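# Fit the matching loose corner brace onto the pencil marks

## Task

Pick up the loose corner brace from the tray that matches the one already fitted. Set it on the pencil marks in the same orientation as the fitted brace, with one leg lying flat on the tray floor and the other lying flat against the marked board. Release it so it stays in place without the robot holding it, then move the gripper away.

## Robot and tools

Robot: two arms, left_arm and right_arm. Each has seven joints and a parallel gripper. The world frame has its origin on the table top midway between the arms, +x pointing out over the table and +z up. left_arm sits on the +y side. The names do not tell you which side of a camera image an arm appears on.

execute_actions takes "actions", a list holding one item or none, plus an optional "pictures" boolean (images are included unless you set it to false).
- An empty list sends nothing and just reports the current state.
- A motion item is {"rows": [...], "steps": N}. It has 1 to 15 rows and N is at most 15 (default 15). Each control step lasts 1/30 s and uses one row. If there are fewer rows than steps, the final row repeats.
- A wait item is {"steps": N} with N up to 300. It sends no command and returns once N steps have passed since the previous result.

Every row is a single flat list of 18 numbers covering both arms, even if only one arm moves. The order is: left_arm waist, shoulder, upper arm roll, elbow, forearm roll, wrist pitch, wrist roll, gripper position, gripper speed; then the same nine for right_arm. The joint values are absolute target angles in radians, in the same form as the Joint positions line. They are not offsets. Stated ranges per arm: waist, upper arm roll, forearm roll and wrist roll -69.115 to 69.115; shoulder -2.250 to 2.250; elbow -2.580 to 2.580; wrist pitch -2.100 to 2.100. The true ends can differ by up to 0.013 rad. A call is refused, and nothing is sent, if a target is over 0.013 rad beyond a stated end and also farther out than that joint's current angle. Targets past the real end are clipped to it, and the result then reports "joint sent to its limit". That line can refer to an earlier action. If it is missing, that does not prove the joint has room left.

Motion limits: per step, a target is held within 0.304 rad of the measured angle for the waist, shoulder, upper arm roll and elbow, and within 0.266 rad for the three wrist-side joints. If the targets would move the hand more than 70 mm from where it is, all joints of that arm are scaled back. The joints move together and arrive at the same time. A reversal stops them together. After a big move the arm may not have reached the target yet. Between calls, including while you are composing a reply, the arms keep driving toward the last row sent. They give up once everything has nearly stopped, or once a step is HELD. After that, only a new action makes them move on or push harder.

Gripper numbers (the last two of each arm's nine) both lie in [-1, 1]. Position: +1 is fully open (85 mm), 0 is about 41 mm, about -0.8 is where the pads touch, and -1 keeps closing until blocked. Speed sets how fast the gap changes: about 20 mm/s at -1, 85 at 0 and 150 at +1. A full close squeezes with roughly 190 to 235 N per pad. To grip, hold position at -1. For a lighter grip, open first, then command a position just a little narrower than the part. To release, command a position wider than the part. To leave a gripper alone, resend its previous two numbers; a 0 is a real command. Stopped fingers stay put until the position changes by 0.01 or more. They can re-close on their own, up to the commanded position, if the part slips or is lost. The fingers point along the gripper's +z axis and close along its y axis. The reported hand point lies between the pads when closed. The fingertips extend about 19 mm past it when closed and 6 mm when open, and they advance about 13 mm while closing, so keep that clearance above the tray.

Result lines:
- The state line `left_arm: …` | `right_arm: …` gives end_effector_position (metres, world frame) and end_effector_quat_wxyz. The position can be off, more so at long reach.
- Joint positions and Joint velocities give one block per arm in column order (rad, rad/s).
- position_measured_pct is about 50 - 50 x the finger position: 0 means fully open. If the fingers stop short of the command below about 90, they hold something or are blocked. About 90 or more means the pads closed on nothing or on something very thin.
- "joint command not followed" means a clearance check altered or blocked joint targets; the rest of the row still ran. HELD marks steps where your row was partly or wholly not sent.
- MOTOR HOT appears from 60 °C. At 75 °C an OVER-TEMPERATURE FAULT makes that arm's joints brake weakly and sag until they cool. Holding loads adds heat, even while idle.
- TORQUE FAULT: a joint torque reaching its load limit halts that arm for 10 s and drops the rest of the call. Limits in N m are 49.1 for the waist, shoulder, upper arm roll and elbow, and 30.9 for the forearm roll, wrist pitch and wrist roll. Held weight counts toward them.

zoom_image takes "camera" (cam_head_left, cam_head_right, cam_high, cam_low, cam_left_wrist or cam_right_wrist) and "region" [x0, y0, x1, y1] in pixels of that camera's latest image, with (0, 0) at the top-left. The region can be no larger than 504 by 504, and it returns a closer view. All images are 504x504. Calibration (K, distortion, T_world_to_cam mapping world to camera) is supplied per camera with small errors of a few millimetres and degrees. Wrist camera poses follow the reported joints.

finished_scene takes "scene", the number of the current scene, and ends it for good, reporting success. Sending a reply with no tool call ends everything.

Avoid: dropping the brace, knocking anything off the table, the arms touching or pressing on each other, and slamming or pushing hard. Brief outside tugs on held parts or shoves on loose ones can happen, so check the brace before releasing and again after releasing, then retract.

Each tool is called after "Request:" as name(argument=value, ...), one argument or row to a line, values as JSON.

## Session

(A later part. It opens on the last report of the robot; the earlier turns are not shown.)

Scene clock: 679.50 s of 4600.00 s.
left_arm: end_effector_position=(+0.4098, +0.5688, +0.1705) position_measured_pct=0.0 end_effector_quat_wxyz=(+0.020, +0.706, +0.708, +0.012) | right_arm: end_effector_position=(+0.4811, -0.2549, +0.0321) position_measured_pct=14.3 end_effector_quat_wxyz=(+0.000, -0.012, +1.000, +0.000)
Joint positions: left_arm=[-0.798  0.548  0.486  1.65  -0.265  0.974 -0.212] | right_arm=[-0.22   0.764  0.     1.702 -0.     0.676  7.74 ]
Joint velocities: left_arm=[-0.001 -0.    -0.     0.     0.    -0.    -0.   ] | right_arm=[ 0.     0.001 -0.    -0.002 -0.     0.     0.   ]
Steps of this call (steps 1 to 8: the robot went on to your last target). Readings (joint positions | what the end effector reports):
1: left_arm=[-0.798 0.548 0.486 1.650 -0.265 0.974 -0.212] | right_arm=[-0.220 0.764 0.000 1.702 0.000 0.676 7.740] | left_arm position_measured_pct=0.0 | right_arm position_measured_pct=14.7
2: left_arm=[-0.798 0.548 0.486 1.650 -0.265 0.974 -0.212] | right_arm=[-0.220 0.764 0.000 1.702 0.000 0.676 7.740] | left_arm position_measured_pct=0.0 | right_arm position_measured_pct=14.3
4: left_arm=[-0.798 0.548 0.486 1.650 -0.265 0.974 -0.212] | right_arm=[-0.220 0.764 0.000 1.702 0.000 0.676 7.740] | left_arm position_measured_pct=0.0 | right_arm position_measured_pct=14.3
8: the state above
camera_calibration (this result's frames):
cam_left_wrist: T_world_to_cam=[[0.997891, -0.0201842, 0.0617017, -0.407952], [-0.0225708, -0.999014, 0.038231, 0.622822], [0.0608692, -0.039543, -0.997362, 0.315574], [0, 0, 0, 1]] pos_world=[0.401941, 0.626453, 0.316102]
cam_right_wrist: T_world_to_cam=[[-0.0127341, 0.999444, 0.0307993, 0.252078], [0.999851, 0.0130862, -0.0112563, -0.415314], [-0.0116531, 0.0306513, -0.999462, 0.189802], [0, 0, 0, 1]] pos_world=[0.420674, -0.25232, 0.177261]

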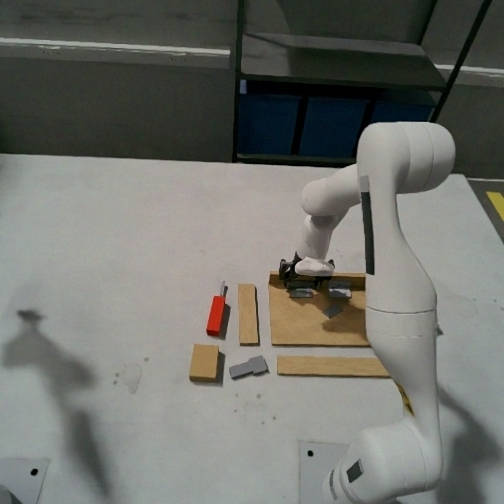

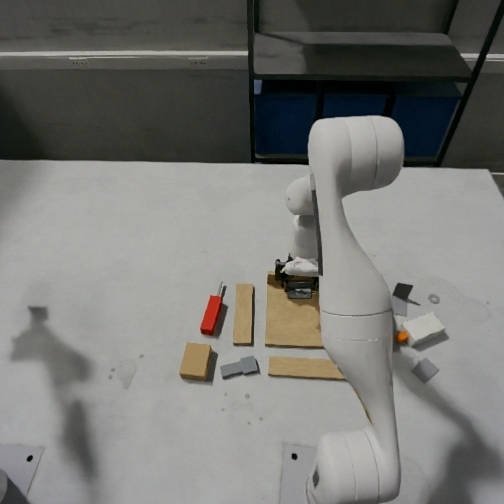

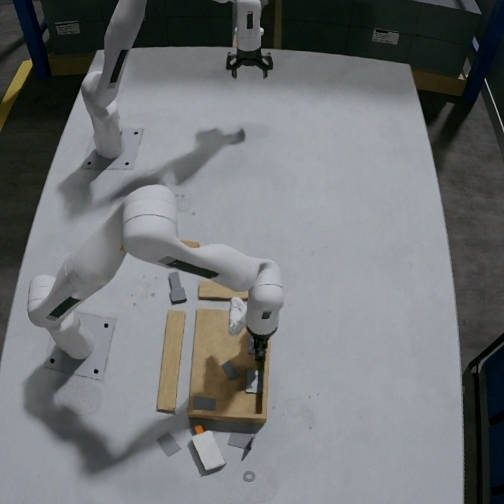

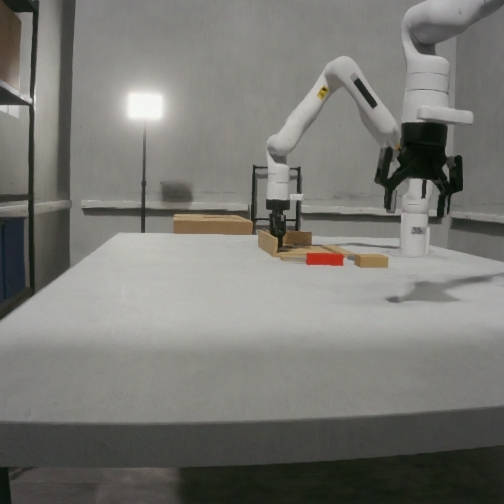

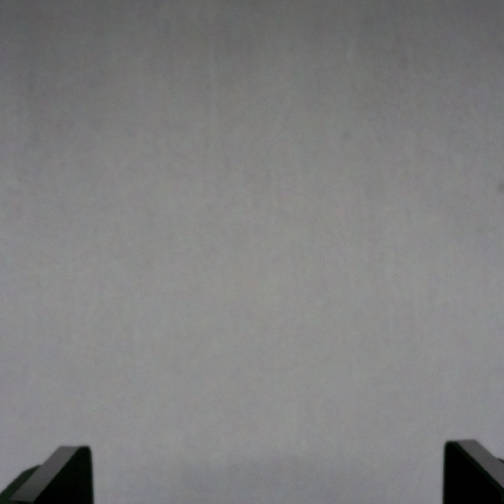

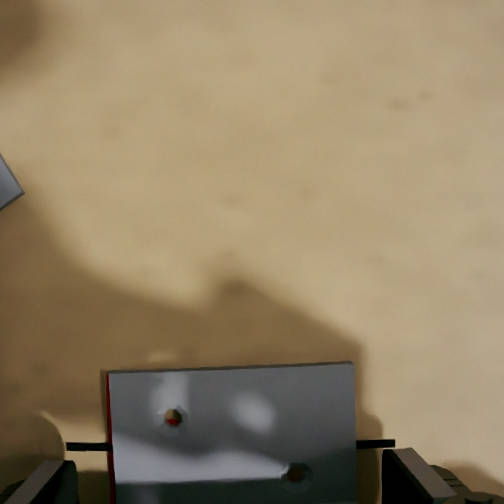

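Request:
execute_actions(
  actions=[
    {"rows": [[-0.798, 0.548, 0.486, 1.65, -0.265, 0.974, -0.212, 1, 0, -0.2195, 0.7638, 0.0, 1.702, 0.0, 0.6757, 7.7398, 0.38, -0.6]], "steps": 15},
  ],
)

Request:
zoom_image(
  camera="cam_right_wrist",
  region=[40, 340, 440, 504],
)

Scene clock: 739.43 s of 4600.00 s.
left_arm: end_effector_position=(+0.4098, +0.5688, +0.1705) position_measured_pct=0.0 end_effector_quat_wxyz=(+0.020, +0.706, +0.708, +0.012) | right_arm: end_effector_position=(+0.4810, -0.2549, +0.0322) position_measured_pct=30.2 end_effector_quat_wxyz=(-0.000, -0.012, +1.000, +0.000)
Joint positions: left_arm=[-0.798  0.548  0.486  1.65  -0.265  0.974 -0.212] | right_arm=[-0.22   0.763 -0.     1.702 -0.     0.676  7.74 ]
Joint velocities: left_arm=[ 0.  0. -0. -0.  0. -0. -0.] | right_arm=[-0.     0.001 -0.    -0.002 -0.    -0.001  0.   ]
Steps of this call (steps 1 to 15: the robot went on to your last target; steps 16 to 90: nothing new was sent; then 56.43 s passed at rest; steps 91 to 105: all 15 steps of this action). Readings (joint positions | what the end effector reports):
91: left_arm=[-0.798 0.548 0.486 1.650 -0.265 0.974 -0.212] | right_arm=[-0.220 0.764 0.000 1.702 0.000 0.676 7.740] | left_arm position_measured_pct=0.0 | right_arm position_measured_pct=14.3
92: left_arm=[-0.798 0.548 0.486 1.650 -0.265 0.974 -0.212] | right_arm=[-0.220 0.764 0.000 1.702 0.000 0.676 7.740] | left_arm position_measured_pct=0.0 | right_arm position_measured_pct=14.3
94: left_arm=[-0.798 0.548 0.486 1.650 -0.265 0.974 -0.212] | right_arm=[-0.220 0.764 0.000 1.702 -0.000 0.676 7.740] | left_arm position_measured_pct=0.0 | right_arm position_measured_pct=16.7
98: left_arm=[-0.798 0.548 0.486 1.650 -0.265 0.974 -0.212] | right_arm=[-0.219 0.764 0.000 1.702 0.000 0.676 7.740] | left_arm position_measured_pct=0.0 | right_arm position_measured_pct=22.6
105: the state above
camera_calibration (this result's frames):
cam_left_wrist: T_world_to_cam=[[0.997891, -0.0201846, 0.0617017, -0.407952], [-0.0225713, -0.999014, 0.0382311, 0.622822], [0.0608692, -0.0395431, -0.997362, 0.315574], [0, 0, 0, 1]] pos_world=[0.401941, 0.626452, 0.316101]
cam_right_wrist: T_world_to_cam=[[-0.0126663, 0.999444, 0.0308404, 0.252023], [0.999851, 0.0130222, -0.0113644, -0.415245], [-0.0117597, 0.0306918, -0.99946, 0.189984], [0, 0, 0, 1]] pos_world=[0.420609, -0.252307, 0.17739]

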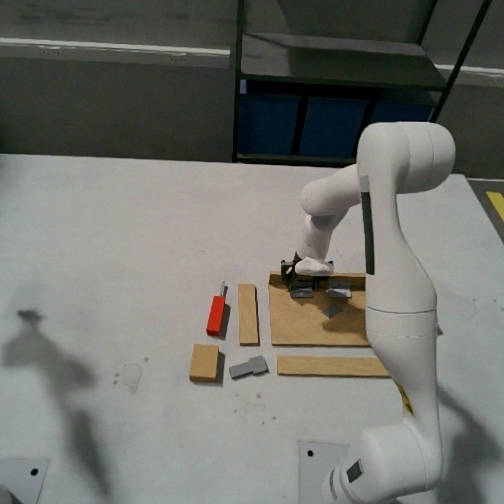

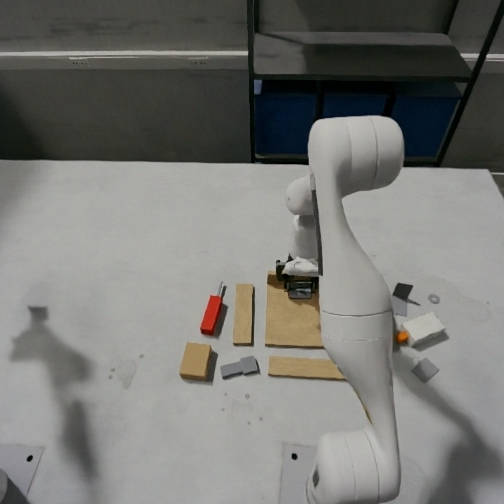

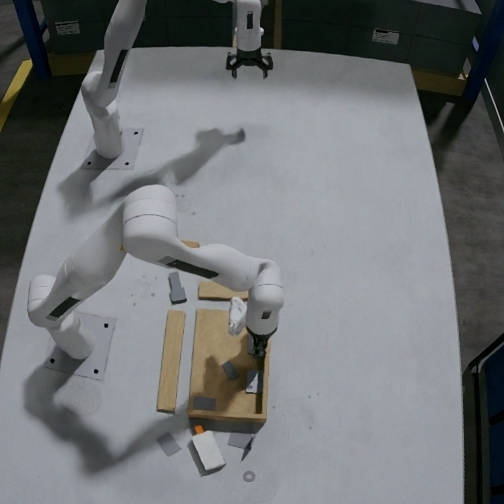

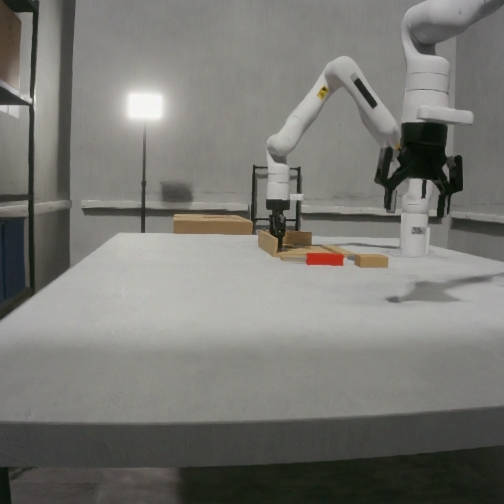

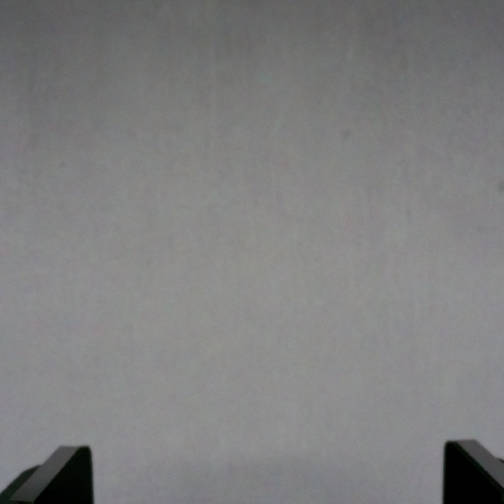

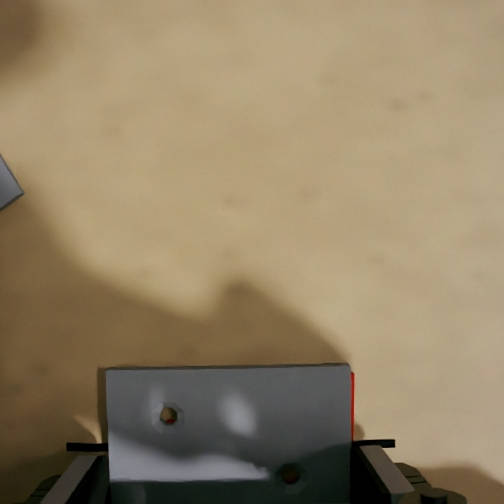

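Region (40, 340, 440, 504) of cam_right_wrist's 504x504 image, scaled by 1.260; it fills the top 207 rows of this view, and the rest is white.

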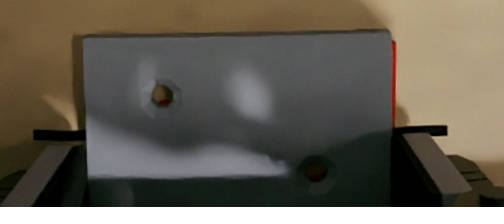

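Request:
execute_actions(
  actions=[
    {"rows": [[-0.798, 0.548, 0.486, 1.65, -0.265, 0.974, -0.212, 1, 0, -0.2208, 0.7638, 0.0, 1.702, 0.0, 0.6757, 7.7385, 0.38, -0.6]], "steps": 10},
  ],
  pictures=false,
)

Request:
execute_actions(
  actions=[
    {"rows": [[-0.798, 0.548, 0.486, 1.65, -0.265, 0.974, -0.212, 1, 0, -0.2208, 0.7638, 0.0, 1.702, 0.0, 0.6757, 7.7385, 0.65, -0.6]], "steps": 10},
  ],
  pictures=false,
)

Request:
execute_actions(
  actions=[
    {"rows": [[-0.798, 0.548, 0.486, 1.65, -0.265, 0.974, -0.212, 1, 0, -0.2243, 0.7304, 0.0, 1.7541, 0.0, 0.6571, 7.735, 0.65, -0.6]], "steps": 12},
  ],
  pictures=false,
)

Request:
execute_actions(
  actions=[
    {"rows": [[-0.798, 0.548, 0.486, 1.65, -0.265, 0.974, -0.212, 1, 0, -0.2243, 0.7304, 0.0, 1.7541, 0.0, 0.6571, 7.735, 0.0, -0.2]], "steps": 15},
  ],
)

Request:
zoom_image(
  camera="cam_head_left",
  region=[265, 245, 355, 310],
)

Request:
zoom_image(
  camera="cam_low",
  region=[260, 220, 310, 262],
)

Scene clock: 769.00 s of 4600.00 s.
left_arm: end_effector_position=(+0.4098, +0.5688, +0.1705) position_measured_pct=0.0 end_effector_quat_wxyz=(+0.020, +0.706, +0.708, +0.012) | right_arm: end_effector_position=(+0.4810, -0.2546, +0.0323) position_measured_pct=30.2 end_effector_quat_wxyz=(+0.000, -0.011, +1.000, -0.000)
Joint positions: left_arm=[-0.798  0.548  0.486  1.65  -0.265  0.974 -0.212] | right_arm=[-0.221  0.764  0.     1.702  0.     0.676  7.738]
Joint velocities: left_arm=[ 0.001 -0.    -0.     0.    -0.    -0.     0.   ] | right_arm=[-0.001  0.001  0.001 -0.001 -0.    -0.     0.   ]
Steps of this call (steps 1 to 15: the robot went on to your last target; steps 16 to 90: nothing new was sent; then 26.23 s passed at rest; steps 91 to 100: all 10 steps of this action). Readings (joint positions | what the end effector reports):
91: left_arm=[-0.798 0.548 0.486 1.650 -0.265 0.974 -0.212] | right_arm=[-0.220 0.763 0.000 1.702 -0.000 0.676 7.740] | left_arm position_measured_pct=0.0 | right_arm position_measured_pct=30.2
92: left_arm=[-0.798 0.548 0.486 1.650 -0.265 0.974 -0.212] | right_arm=[-0.220 0.763 0.000 1.702 0.000 0.676 7.739] | left_arm position_measured_pct=0.0 | right_arm position_measured_pct=30.2
94: left_arm=[-0.798 0.548 0.486 1.650 -0.265 0.974 -0.212] | right_arm=[-0.220 0.763 0.000 1.702 0.000 0.676 7.739] | left_arm position_measured_pct=0.0 | right_arm position_measured_pct=30.2
98: left_arm=[-0.798 0.548 0.486 1.650 -0.265 0.974 -0.212] | right_arm=[-0.221 0.764 0.000 1.702 0.000 0.676 7.739] | left_arm position_measured_pct=0.0 | right_arm position_measured_pct=30.2
100: the state above

Scene clock: 769.33 s of 4600.00 s.
left_arm: end_effector_position=(+0.4098, +0.5688, +0.1705) position_measured_pct=0.0 end_effector_quat_wxyz=(+0.020, +0.706, +0.708, +0.012) | right_arm: end_effector_position=(+0.4810, -0.2543, +0.0321) position_measured_pct=19.0 end_effector_quat_wxyz=(+0.000, -0.012, +1.000, +0.000)
Joint positions: left_arm=[-0.798  0.548  0.486  1.65  -0.265  0.974 -0.212] | right_arm=[-0.221  0.764 -0.     1.702  0.     0.676  7.738]
Joint velocities: left_arm=[-0.001  0.    -0.    -0.002  0.     0.    -0.   ] | right_arm=[-0.    -0.002  0.     0.     0.001  0.     0.   ]
Steps of this call (steps 1 to 10: all 10 steps of this action). Readings (joint positions | what the end effector reports):
1: left_arm=[-0.798 0.548 0.486 1.650 -0.265 0.974 -0.212] | right_arm=[-0.221 0.764 0.000 1.702 0.000 0.676 7.738] | left_arm position_measured_pct=0.0 | right_arm position_measured_pct=30.2
2: left_arm=[-0.798 0.548 0.486 1.650 -0.265 0.974 -0.212] | right_arm=[-0.221 0.764 0.000 1.702 0.000 0.676 7.738] | left_arm position_measured_pct=0.0 | right_arm position_measured_pct=30.2
4: left_arm=[-0.798 0.548 0.486 1.650 -0.265 0.974 -0.212] | right_arm=[-0.221 0.764 0.000 1.702 -0.000 0.676 7.738] | left_arm position_measured_pct=0.0 | right_arm position_measured_pct=27.8
8: left_arm=[-0.798 0.548 0.486 1.650 -0.265 0.974 -0.212] | right_arm=[-0.221 0.764 -0.000 1.702 -0.000 0.676 7.738] | left_arm position_measured_pct=0.0 | right_arm position_measured_pct=21.8
10: the state above

Scene clock: 769.73 s of 4600.00 s.
left_arm: end_effector_position=(+0.4098, +0.5688, +0.1705) position_measured_pct=0.0 end_effector_quat_wxyz=(+0.020, +0.706, +0.708, +0.012) | right_arm: end_effector_position=(+0.4660, -0.2548, +0.0377) position_measured_pct=17.9 end_effector_quat_wxyz=(-0.000, -0.012, +1.000, -0.000)
Joint positions: left_arm=[-0.798  0.548  0.486  1.65  -0.265  0.974 -0.212] | right_arm=[-0.224  0.731  0.     1.754 -0.     0.657  7.735]
Joint velocities: left_arm=[-0.001 -0.     0.001 -0.     0.    -0.001  0.   ] | right_arm=[-0.002 -0.007  0.     0.004  0.    -0.002 -0.   ]
Steps of this call (steps 1 to 12: all 12 steps of this action). Readings (joint positions | what the end effector reports):
1: left_arm=[-0.798 0.548 0.486 1.650 -0.265 0.974 -0.212] | right_arm=[-0.221 0.763 0.000 1.703 0.000 0.675 7.738] | left_arm position_measured_pct=0.0 | right_arm position_measured_pct=18.3
2: left_arm=[-0.798 0.548 0.486 1.650 -0.265 0.974 -0.212] | right_arm=[-0.221 0.759 0.000 1.707 0.000 0.673 7.738] | left_arm position_measured_pct=0.0 | right_arm position_measured_pct=17.9
4: left_arm=[-0.798 0.548 0.486 1.650 -0.265 0.974 -0.212] | right_arm=[-0.223 0.743 0.000 1.730 0.000 0.666 7.737] | left_arm position_measured_pct=0.0 | right_arm position_measured_pct=17.9
8: left_arm=[-0.798 0.548 0.486 1.650 -0.265 0.974 -0.212] | right_arm=[-0.224 0.733 -0.000 1.752 -0.000 0.658 7.735] | left_arm position_measured_pct=0.0 | right_arm position_measured_pct=17.9
12: the state above

Scene clock: 770.23 s of 4600.00 s.
left_arm: end_effector_position=(+0.4098, +0.5688, +0.1705) position_measured_pct=0.0 end_effector_quat_wxyz=(+0.020, +0.706, +0.708, +0.012) | right_arm: end_effector_position=(+0.4661, -0.2547, +0.0380) position_measured_pct=48.0 end_effector_quat_wxyz=(-0.000, -0.012, +1.000, -0.000)
Joint positions: left_arm=[-0.798  0.548  0.486  1.65  -0.265  0.974 -0.212] | right_arm=[-0.224  0.73  -0.     1.754 -0.     0.657  7.735]
Joint velocities: left_arm=[ 0.001 -0.     0.     0.     0.     0.     0.   ] | right_arm=[ 0.    -0.002 -0.     0.001 -0.001  0.     0.001]
Steps of this call (steps 1 to 15: all 15 steps of this action). Readings (joint positions | what the end effector reports):
1: left_arm=[-0.798 0.548 0.486 1.650 -0.265 0.974 -0.212] | right_arm=[-0.224 0.731 0.000 1.754 -0.000 0.657 7.735] | left_arm position_measured_pct=0.0 | right_arm position_measured_pct=17.9
2: left_arm=[-0.798 0.548 0.486 1.650 -0.265 0.974 -0.212] | right_arm=[-0.224 0.731 -0.000 1.754 -0.000 0.657 7.735] | left_arm position_measured_pct=0.0 | right_arm position_measured_pct=18.3
4: left_arm=[-0.798 0.548 0.486 1.650 -0.265 0.974 -0.212] | right_arm=[-0.224 0.731 -0.000 1.754 -0.000 0.657 7.735] | left_arm position_measured_pct=0.0 | right_arm position_measured_pct=21.4
8: left_arm=[-0.798 0.548 0.486 1.650 -0.265 0.974 -0.212] | right_arm=[-0.224 0.730 -0.000 1.754 -0.000 0.657 7.735] | left_arm position_measured_pct=0.0 | right_arm position_measured_pct=31.0
15: the state above
camera_calibration (this result's frames):
cam_left_wrist: T_world_to_cam=[[0.997891, -0.0201845, 0.0617015, -0.407952], [-0.0225712, -0.999014, 0.0382312, 0.622822], [0.060869, -0.0395433, -0.997362, 0.315574], [0, 0, 0, 1]] pos_world=[0.401941, 0.626452, 0.316101]
cam_right_wrist: T_world_to_cam=[[-0.0127294, 0.999445, 0.0307843, 0.251488], [0.99985, 0.013085, -0.0113779, -0.400223], [-0.0117744, 0.0306348, -0.999461, 0.195575], [0, 0, 0, 1]] pos_world=[0.405666, -0.252103, 0.183174]

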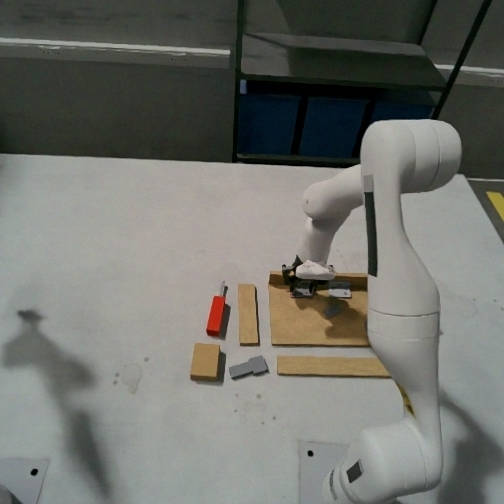

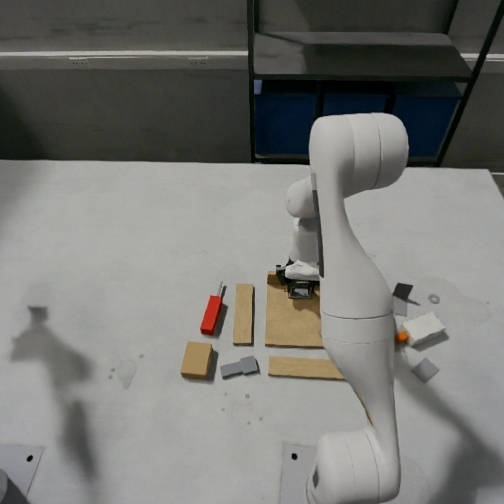

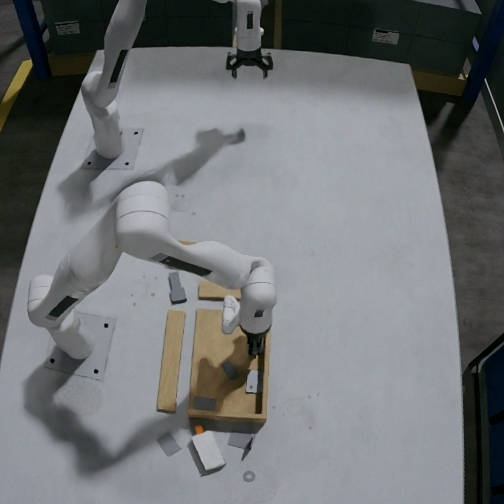

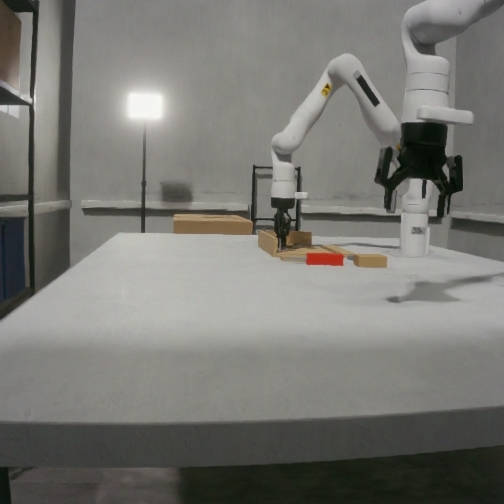

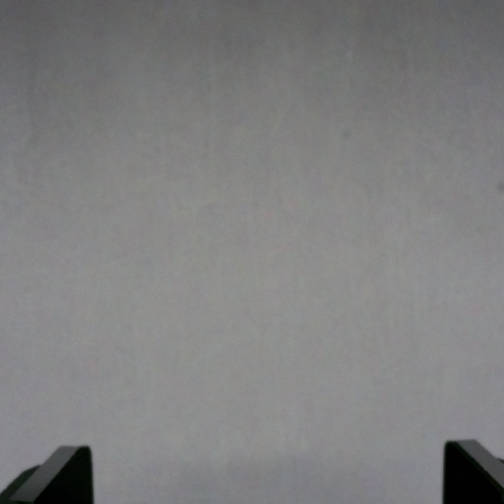

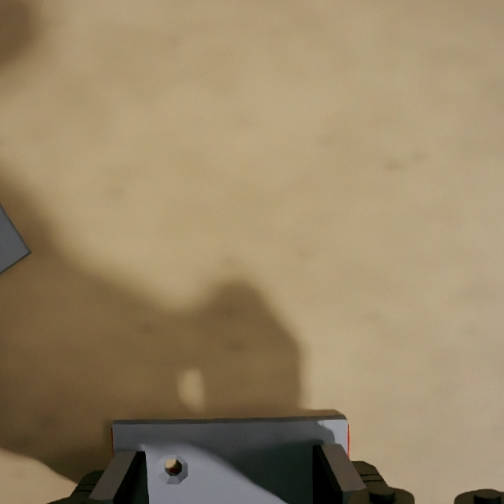

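Region (265, 245, 355, 310) of cam_head_left's 504x504 image, scaled by 5.600, with more detail than that image has.

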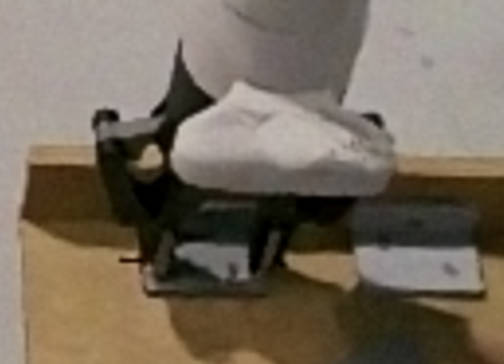

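Region (260, 220, 310, 262) of cam_low's 504x504 image, scaled by 10.080, with more detail than that image has; it fills the top 423 rows of this view, and the rest is white.

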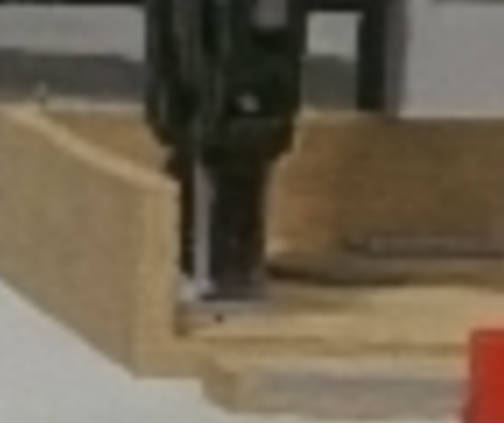

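Request:
execute_actions(
  actions=[
    {"rows": [[-0.798, 0.548, 0.486, 1.65, -0.265, 0.974, -0.212, 1, 0, -0.2231, 0.7378, 0.0, 1.736, 0.0, 0.6679, 7.7362, 0.0, -0.2], [-0.798, 0.548, 0.486, 1.65, -0.265, 0.974, -0.212, 1, 0, -0.2231, 0.7378, 0.0, 1.736, 0.0, 0.6679, 7.7362, 0.0, -0.2], [-0.798, 0.548, 0.486, 1.65, -0.265, 0.974, -0.212, 1, 0, -0.2231, 0.7378, 0.0, 1.736, 0.0, 0.6679, 7.7362, 0.0, -0.2], [-0.798, 0.548, 0.486, 1.65, -0.265, 0.974, -0.212, 1, 0, -0.2231, 0.7378, 0.0, 1.736, 0.0, 0.6679, 7.7362, 0.0, -0.2], [-0.798, 0.548, 0.486, 1.65, -0.265, 0.974, -0.212, 1, 0, -0.2229, 0.7393, 0.0, 1.7323, 0.0, 0.67, 7.7364, 0.0, -0.2], [-0.798, 0.548, 0.486, 1.65, -0.265, 0.974, -0.212, 1, 0, -0.2229, 0.7393, 0.0, 1.7323, 0.0, 0.67, 7.7364, 0.0, -0.2], [-0.798, 0.548, 0.486, 1.65, -0.265, 0.974, -0.212, 1, 0, -0.2227, 0.7407, 0.0, 1.7287, 0.0, 0.6722, 7.7366, 0.0, -0.2], [-0.798, 0.548, 0.486, 1.65, -0.265, 0.974, -0.212, 1, 0, -0.2227, 0.7407, 0.0, 1.7287, 0.0, 0.6722, 7.7366, 0.0, -0.2], [-0.798, 0.548, 0.486, 1.65, -0.265, 0.974, -0.212, 1, 0, -0.2224, 0.7422, 0.0, 1.7251, 0.0, 0.6743, 7.7369, 0.0, -0.2], [-0.798, 0.548, 0.486, 1.65, -0.265, 0.974, -0.212, 1, 0, -0.2224, 0.7422, 0.0, 1.7251, 0.0, 0.6743, 7.7369, 0.0, -0.2], [-0.798, 0.548, 0.486, 1.65, -0.265, 0.974, -0.212, 1, 0, -0.2222, 0.7437, 0.0, 1.7215, 0.0, 0.6765, 7.7371, 0.0, -0.2], [-0.798, 0.548, 0.486, 1.65, -0.265, 0.974, -0.212, 1, 0, -0.2222, 0.7437, 0.0, 1.7215, 0.0, 0.6765, 7.7371, 0.0, -0.2], [-0.798, 0.548, 0.486, 1.65, -0.265, 0.974, -0.212, 1, 0, -0.222, 0.7452, 0.0, 1.7178, 0.0, 0.6786, 7.7373, 0.0, -0.2]], "steps": 15},
  ],
  pictures=false,
)

Request:
execute_actions(
  actions=[
    {"steps": 8},
  ],
)

Request:
zoom_image(
  camera="cam_right_wrist",
  region=[40, 340, 440, 504],
)

Scene clock: 807.50 s of 4600.00 s.
left_arm: end_effector_position=(+0.4098, +0.5688, +0.1705) position_measured_pct=0.0 end_effector_quat_wxyz=(+0.020, +0.706, +0.708, +0.012) | right_arm: end_effector_position=(+0.4754, -0.2544, +0.0381) position_measured_pct=49.6 end_effector_quat_wxyz=(-0.000, -0.012, +1.000, -0.000)
Joint positions: left_arm=[-0.798  0.548  0.486  1.65  -0.265  0.974 -0.212] | right_arm=[-0.222  0.744 -0.     1.72  -0.     0.677  7.737]
Joint velocities: left_arm=[-0.     0.001 -0.    -0.    -0.    -0.001 -0.   ] | right_arm=[ 0.     0.011 -0.    -0.031  0.     0.018  0.002]
Steps of this call (steps 1 to 15: the robot went on to your last target; steps 16 to 90: nothing new was sent; then 33.77 s passed at rest; steps 91 to 105: all 15 steps of this action). Readings (joint positions | what the end effector reports):
91: left_arm=[-0.798 0.548 0.486 1.650 -0.265 0.974 -0.212] | right_arm=[-0.224 0.731 -0.000 1.753 -0.000 0.658 7.735] | left_arm position_measured_pct=0.0 | right_arm position_measured_pct=49.6
92: left_arm=[-0.798 0.548 0.486 1.650 -0.265 0.974 -0.212] | right_arm=[-0.224 0.733 -0.000 1.749 -0.000 0.660 7.735] | left_arm position_measured_pct=0.0 | right_arm position_measured_pct=49.6
94: left_arm=[-0.798 0.548 0.486 1.650 -0.265 0.974 -0.212] | right_arm=[-0.223 0.736 0.000 1.741 0.000 0.665 7.736] | left_arm position_measured_pct=0.0 | right_arm position_measured_pct=49.6
98: left_arm=[-0.798 0.548 0.486 1.650 -0.265 0.974 -0.212] | right_arm=[-0.223 0.739 0.000 1.732 -0.000 0.670 7.736] | left_arm position_measured_pct=0.0 | right_arm position_measured_pct=49.6
105: the state above

Scene clock: 807.77 s of 4600.00 s.
left_arm: end_effector_position=(+0.4098, +0.5688, +0.1705) position_measured_pct=0.0 end_effector_quat_wxyz=(+0.020, +0.706, +0.708, +0.012) | right_arm: end_effector_position=(+0.4759, -0.2544, +0.0380) position_measured_pct=49.6 end_effector_quat_wxyz=(-0.000, -0.012, +1.000, -0.000)
Joint positions: left_arm=[-0.798  0.548  0.486  1.65  -0.265  0.974 -0.212] | right_arm=[-0.222  0.745 -0.     1.718 -0.     0.679  7.737]
Joint velocities: left_arm=[ 0.    -0.     0.     0.    -0.     0.001 -0.   ] | right_arm=[-0.     0.001 -0.    -0.001 -0.     0.     0.   ]
Steps of this call (steps 1 to 8: the robot went on to your last target). Readings (joint positions | what the end effector reports):
1: left_arm=[-0.798 0.548 0.486 1.650 -0.265 0.974 -0.212] | right_arm=[-0.222 0.745 0.000 1.719 -0.000 0.678 7.737] | left_arm position_measured_pct=0.0 | right_arm position_measured_pct=49.6
2: left_arm=[-0.798 0.548 0.486 1.650 -0.265 0.974 -0.212] | right_arm=[-0.222 0.745 0.000 1.719 -0.000 0.678 7.737] | left_arm position_measured_pct=0.0 | right_arm position_measured_pct=49.6
4: left_arm=[-0.798 0.548 0.486 1.650 -0.265 0.974 -0.212] | right_arm=[-0.222 0.745 -0.000 1.718 -0.000 0.679 7.737] | left_arm position_measured_pct=0.0 | right_arm position_measured_pct=49.6
8: the state above
camera_calibration (this result's frames):
cam_left_wrist: T_world_to_cam=[[0.997891, -0.0201845, 0.0617015, -0.407952], [-0.0225711, -0.999014, 0.0382312, 0.622822], [0.060869, -0.0395432, -0.997362, 0.315574], [0, 0, 0, 1]] pos_world=[0.401941, 0.626452, 0.316101]
cam_right_wrist: T_world_to_cam=[[-0.0127471, 0.999445, 0.0307805, 0.251318], [0.999848, 0.0131068, -0.0115125, -0.410045], [-0.0119095, 0.0306291, -0.99946, 0.195756], [0, 0, 0, 1]] pos_world=[0.415517, -0.2518, 0.183194]

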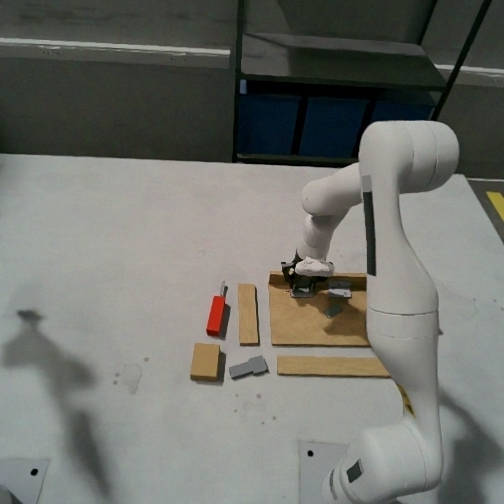

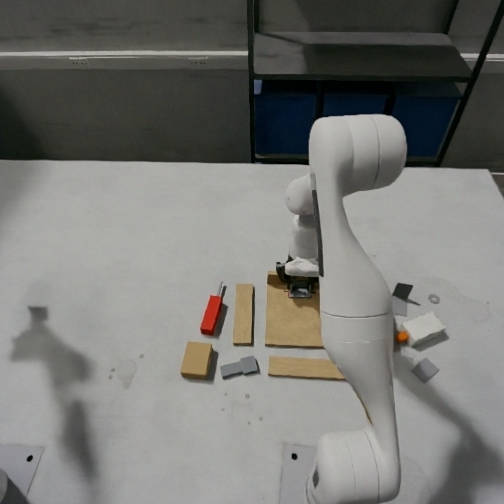

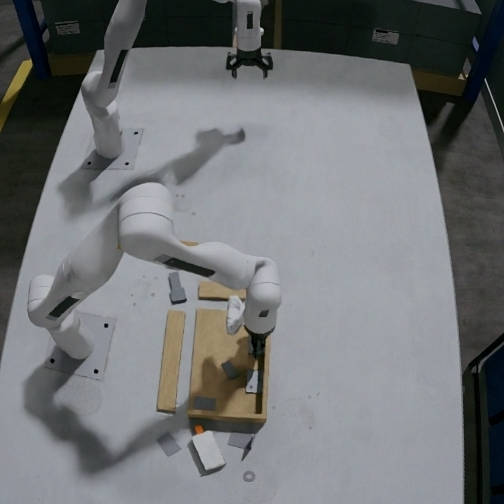

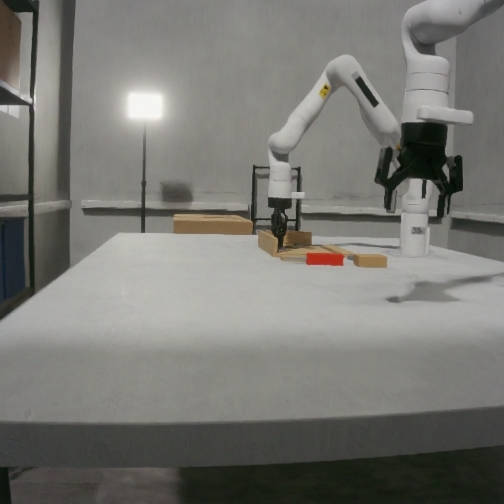

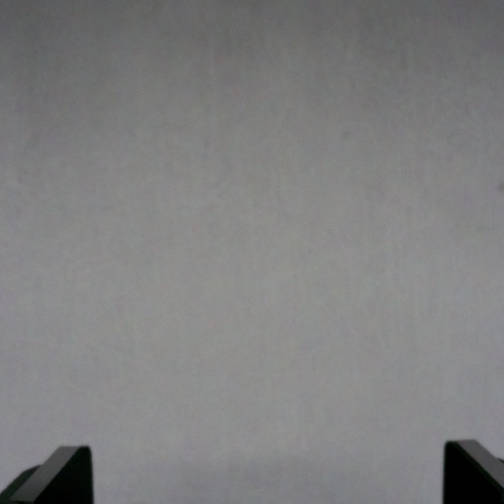

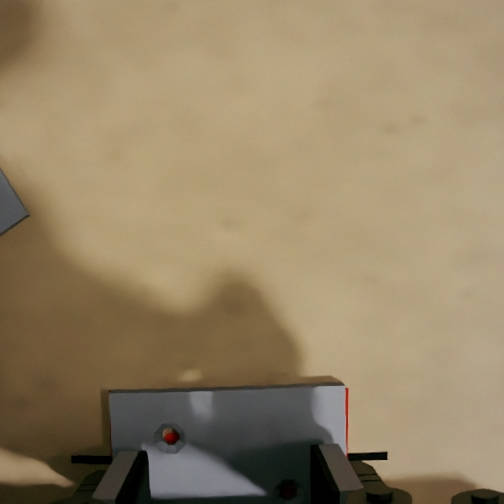

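Region (40, 340, 440, 504) of cam_right_wrist's 504x504 image, scaled by 1.260; it fills the top 207 rows of this view, and the rest is white.

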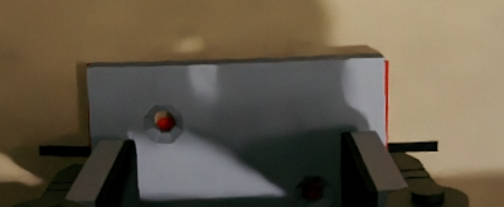

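Request:
execute_actions(
  actions=[
    {"rows": [[-0.798, 0.548, 0.486, 1.65, -0.265, 0.974, -0.212, 1, 0, -0.2219, 0.7458, 0.0, 1.7162, 0.0, 0.6796, 7.731, 0.0, -0.2], [-0.798, 0.548, 0.486, 1.65, -0.265, 0.974, -0.212, 1, 0, -0.2219, 0.7458, 0.0, 1.7162, 0.0, 0.6796, 7.731, 0.0, -0.2], [-0.798, 0.548, 0.486, 1.65, -0.265, 0.974, -0.212, 1, 0, -0.2219, 0.7458, 0.0, 1.7162, 0.0, 0.6796, 7.731, 0.0, -0.2], [-0.798, 0.548, 0.486, 1.65, -0.265, 0.974, -0.212, 1, 0, -0.2219, 0.7458, 0.0, 1.7162, 0.0, 0.6796, 7.731, 0.0, -0.2], [-0.798, 0.548, 0.486, 1.65, -0.265, 0.974, -0.212, 1, 0, -0.2217, 0.7469, 0.0, 1.7135, 0.0, 0.6812, 7.7256, 0.0, -0.2]], "steps": 15},
  ],
)

Request:
zoom_image(
  camera="cam_right_wrist",
  region=[40, 340, 440, 504],
)

Scene clock: 830.27 s of 4600.00 s.
left_arm: end_effector_position=(+0.4098, +0.5688, +0.1705) position_measured_pct=0.0 end_effector_quat_wxyz=(+0.020, +0.706, +0.708, +0.012) | right_arm: end_effector_position=(+0.4771, -0.2544, +0.0380) position_measured_pct=49.6 end_effector_quat_wxyz=(-0.000, -0.006, +1.000, -0.000)
Joint positions: left_arm=[-0.798  0.548  0.486  1.65  -0.265  0.974 -0.212] | right_arm=[-0.222  0.747 -0.     1.714 -0.     0.681  7.726]
Joint velocities: left_arm=[-0.001  0.    -0.     0.    -0.    -0.    -0.   ] | right_arm=[-0.    -0.001  0.    -0.001  0.    -0.    -0.001]
Steps of this call (steps 1 to 15: the robot went on to your last target; steps 16 to 90: nothing new was sent; then 19.00 s passed at rest; steps 91 to 105: all 15 steps of this action). Readings (joint positions | what the end effector reports):
91: left_arm=[-0.798 0.548 0.486 1.650 -0.265 0.974 -0.212] | right_arm=[-0.222 0.745 -0.000 1.718 -0.000 0.679 7.737] | left_arm position_measured_pct=0.0 | right_arm position_measured_pct=49.6
92: left_arm=[-0.798 0.548 0.486 1.650 -0.265 0.974 -0.212] | right_arm=[-0.222 0.746 -0.000 1.717 -0.000 0.679 7.735] | left_arm position_measured_pct=0.0 | right_arm position_measured_pct=49.6
94: left_arm=[-0.798 0.548 0.486 1.650 -0.265 0.974 -0.212] | right_arm=[-0.222 0.746 -0.000 1.717 -0.000 0.679 7.732] | left_arm position_measured_pct=0.0 | right_arm position_measured_pct=49.6
98: left_arm=[-0.798 0.548 0.486 1.650 -0.265 0.974 -0.212] | right_arm=[-0.222 0.747 -0.000 1.714 -0.000 0.681 7.727] | left_arm position_measured_pct=0.0 | right_arm position_measured_pct=49.6
105: the state above
camera_calibration (this result's frames):
cam_left_wrist: T_world_to_cam=[[0.997891, -0.0201842, 0.0617015, -0.407952], [-0.0225709, -0.999014, 0.0382312, 0.622822], [0.060869, -0.0395432, -0.997362, 0.315574], [0, 0, 0, 1]] pos_world=[0.401941, 0.626453, 0.316101]
cam_right_wrist: T_world_to_cam=[[-0.000776782, 0.999526, 0.0307677, 0.245634], [0.999932, 0.00113323, -0.0115695, -0.414284], [-0.0115989, 0.0307567, -0.99946, 0.195651], [0, 0, 0, 1]] pos_world=[0.416716, -0.251065, 0.183195]

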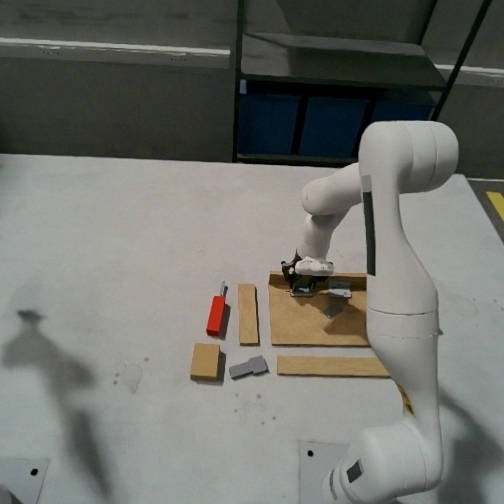

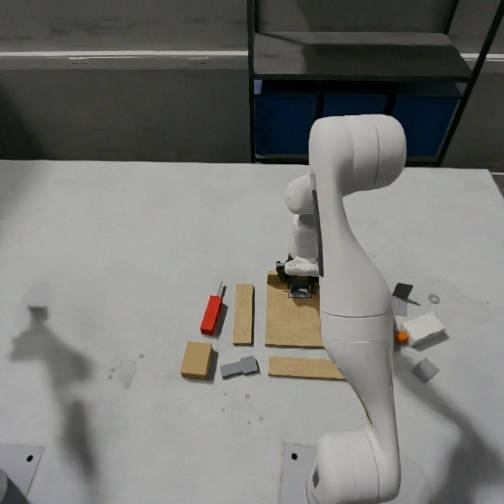

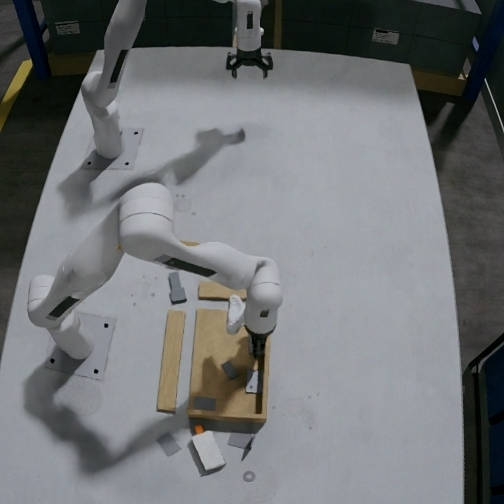

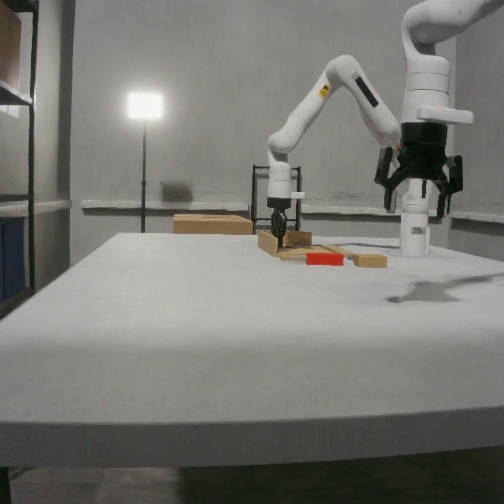

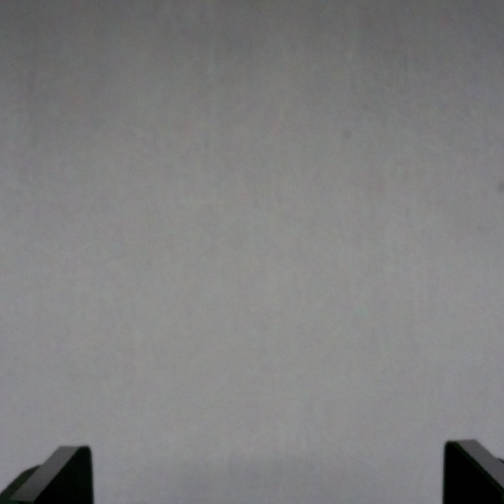

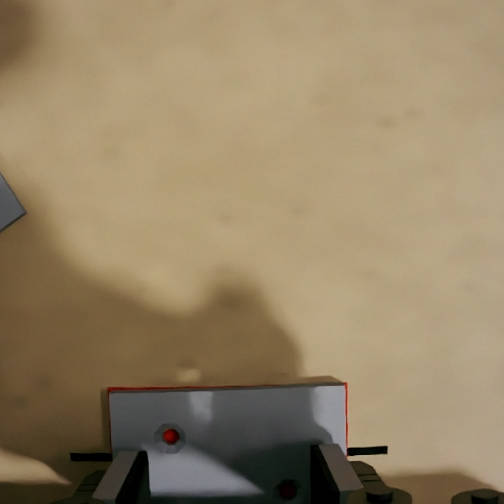

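Region (40, 340, 440, 504) of cam_right_wrist's 504x504 image, scaled by 1.260; it fills the top 207 rows of this view, and the rest is white.

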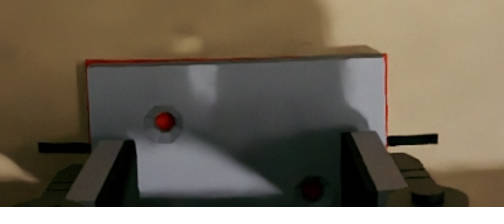

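Request:
execute_actions(
  actions=[
    {"rows": [[-0.798, 0.548, 0.486, 1.65, -0.265, 0.974, -0.212, 1, 0, -0.2215, 0.7481, 0.0, 1.7106, 0.0, 0.6829, 7.7218, 0.0, -0.2]], "steps": 15},
  ],
)

Request:
zoom_image(
  camera="cam_right_wrist",
  region=[40, 340, 440, 504],
)

Scene clock: 839.93 s of 4600.00 s.
left_arm: end_effector_position=(+0.4098, +0.5688, +0.1705) position_measured_pct=0.0 end_effector_quat_wxyz=(+0.020, +0.706, +0.708, +0.012) | right_arm: end_effector_position=(+0.4778, -0.2544, +0.0380) position_measured_pct=49.6 end_effector_quat_wxyz=(-0.000, -0.004, +1.000, -0.000)
Joint positions: left_arm=[-0.798  0.548  0.486  1.65  -0.265  0.974 -0.212] | right_arm=[-0.222  0.748 -0.     1.711 -0.     0.683  7.722]
Joint velocities: left_arm=[ 0.     0.     0.     0.001 -0.     0.     0.   ] | right_arm=[-0.    -0.     0.    -0.001  0.     0.    -0.   ]
Steps of this call (steps 1 to 15: the robot went on to your last target; steps 16 to 90: nothing new was sent; then 6.17 s passed at rest; steps 91 to 105: all 15 steps of this action). Readings (joint positions | what the end effector reports):
91: left_arm=[-0.798 0.548 0.486 1.650 -0.265 0.974 -0.212] | right_arm=[-0.222 0.747 -0.000 1.713 -0.000 0.682 7.725] | left_arm position_measured_pct=0.0 | right_arm position_measured_pct=49.6
92: left_arm=[-0.798 0.548 0.486 1.650 -0.265 0.974 -0.212] | right_arm=[-0.222 0.748 -0.000 1.712 -0.000 0.682 7.724] | left_arm position_measured_pct=0.0 | right_arm position_measured_pct=49.6
94: left_arm=[-0.798 0.548 0.486 1.650 -0.265 0.974 -0.212] | right_arm=[-0.222 0.748 -0.000 1.711 -0.000 0.683 7.723] | left_arm position_measured_pct=0.0 | right_arm position_measured_pct=49.6
98: left_arm=[-0.798 0.548 0.486 1.650 -0.265 0.974 -0.212] | right_arm=[-0.222 0.748 -0.000 1.711 -0.000 0.683 7.722] | left_arm position_measured_pct=0.0 | right_arm position_measured_pct=49.6
105: the state above
camera_calibration (this result's frames):
cam_left_wrist: T_world_to_cam=[[0.997891, -0.0201848, 0.0617016, -0.407952], [-0.0225714, -0.999014, 0.0382311, 0.622822], [0.0608691, -0.0395431, -0.997362, 0.315574], [0, 0, 0, 1]] pos_world=[0.401941, 0.626452, 0.316101]
cam_right_wrist: T_world_to_cam=[[0.00325533, 0.999521, 0.0307603, 0.243695], [0.999928, -0.00289715, -0.0116818, -0.416047], [-0.0115871, 0.0307961, -0.999459, 0.195643], [0, 0, 0, 1]] pos_world=[0.41749, -0.250809, 0.183181]

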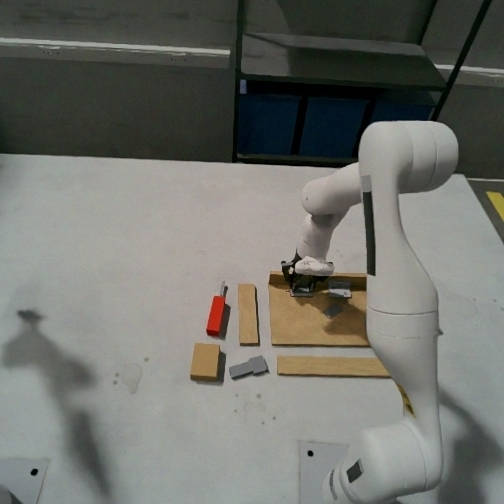

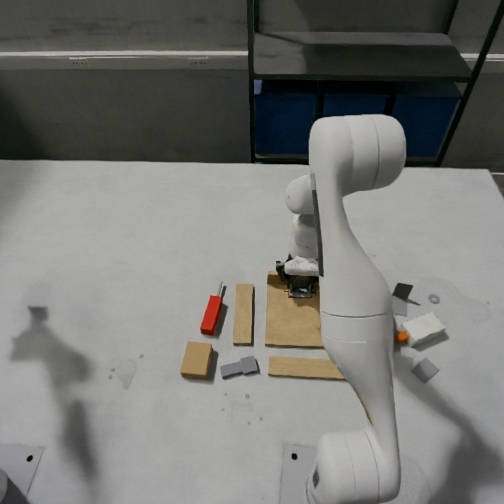

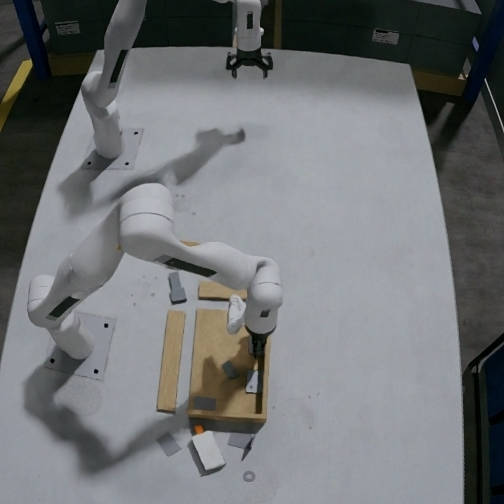

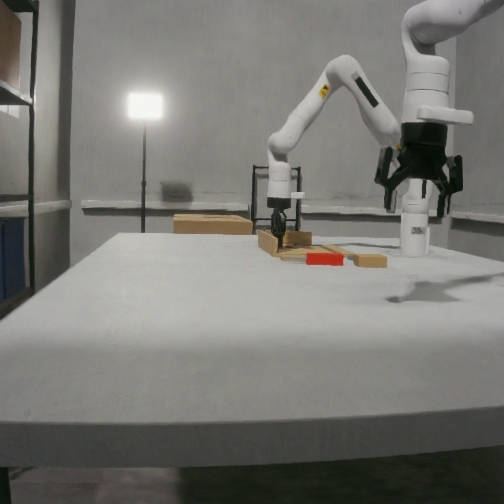

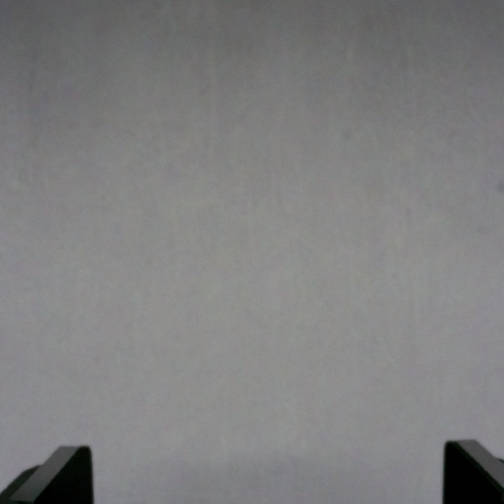

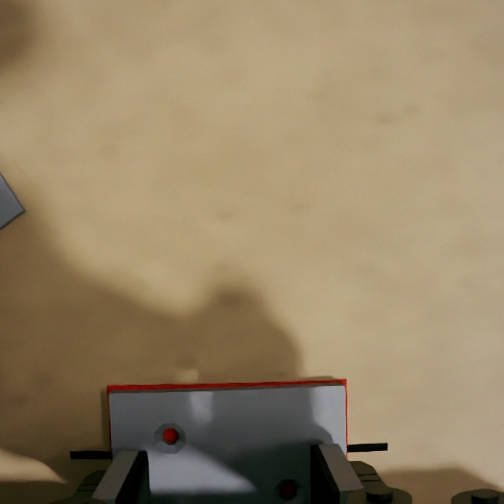

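Region (40, 340, 440, 504) of cam_right_wrist's 504x504 image, scaled by 1.260; it fills the top 207 rows of this view, and the rest is white.

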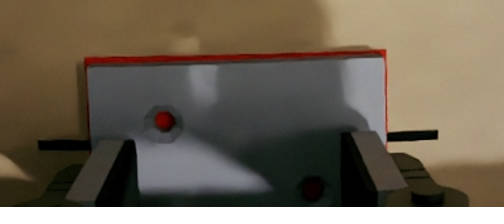

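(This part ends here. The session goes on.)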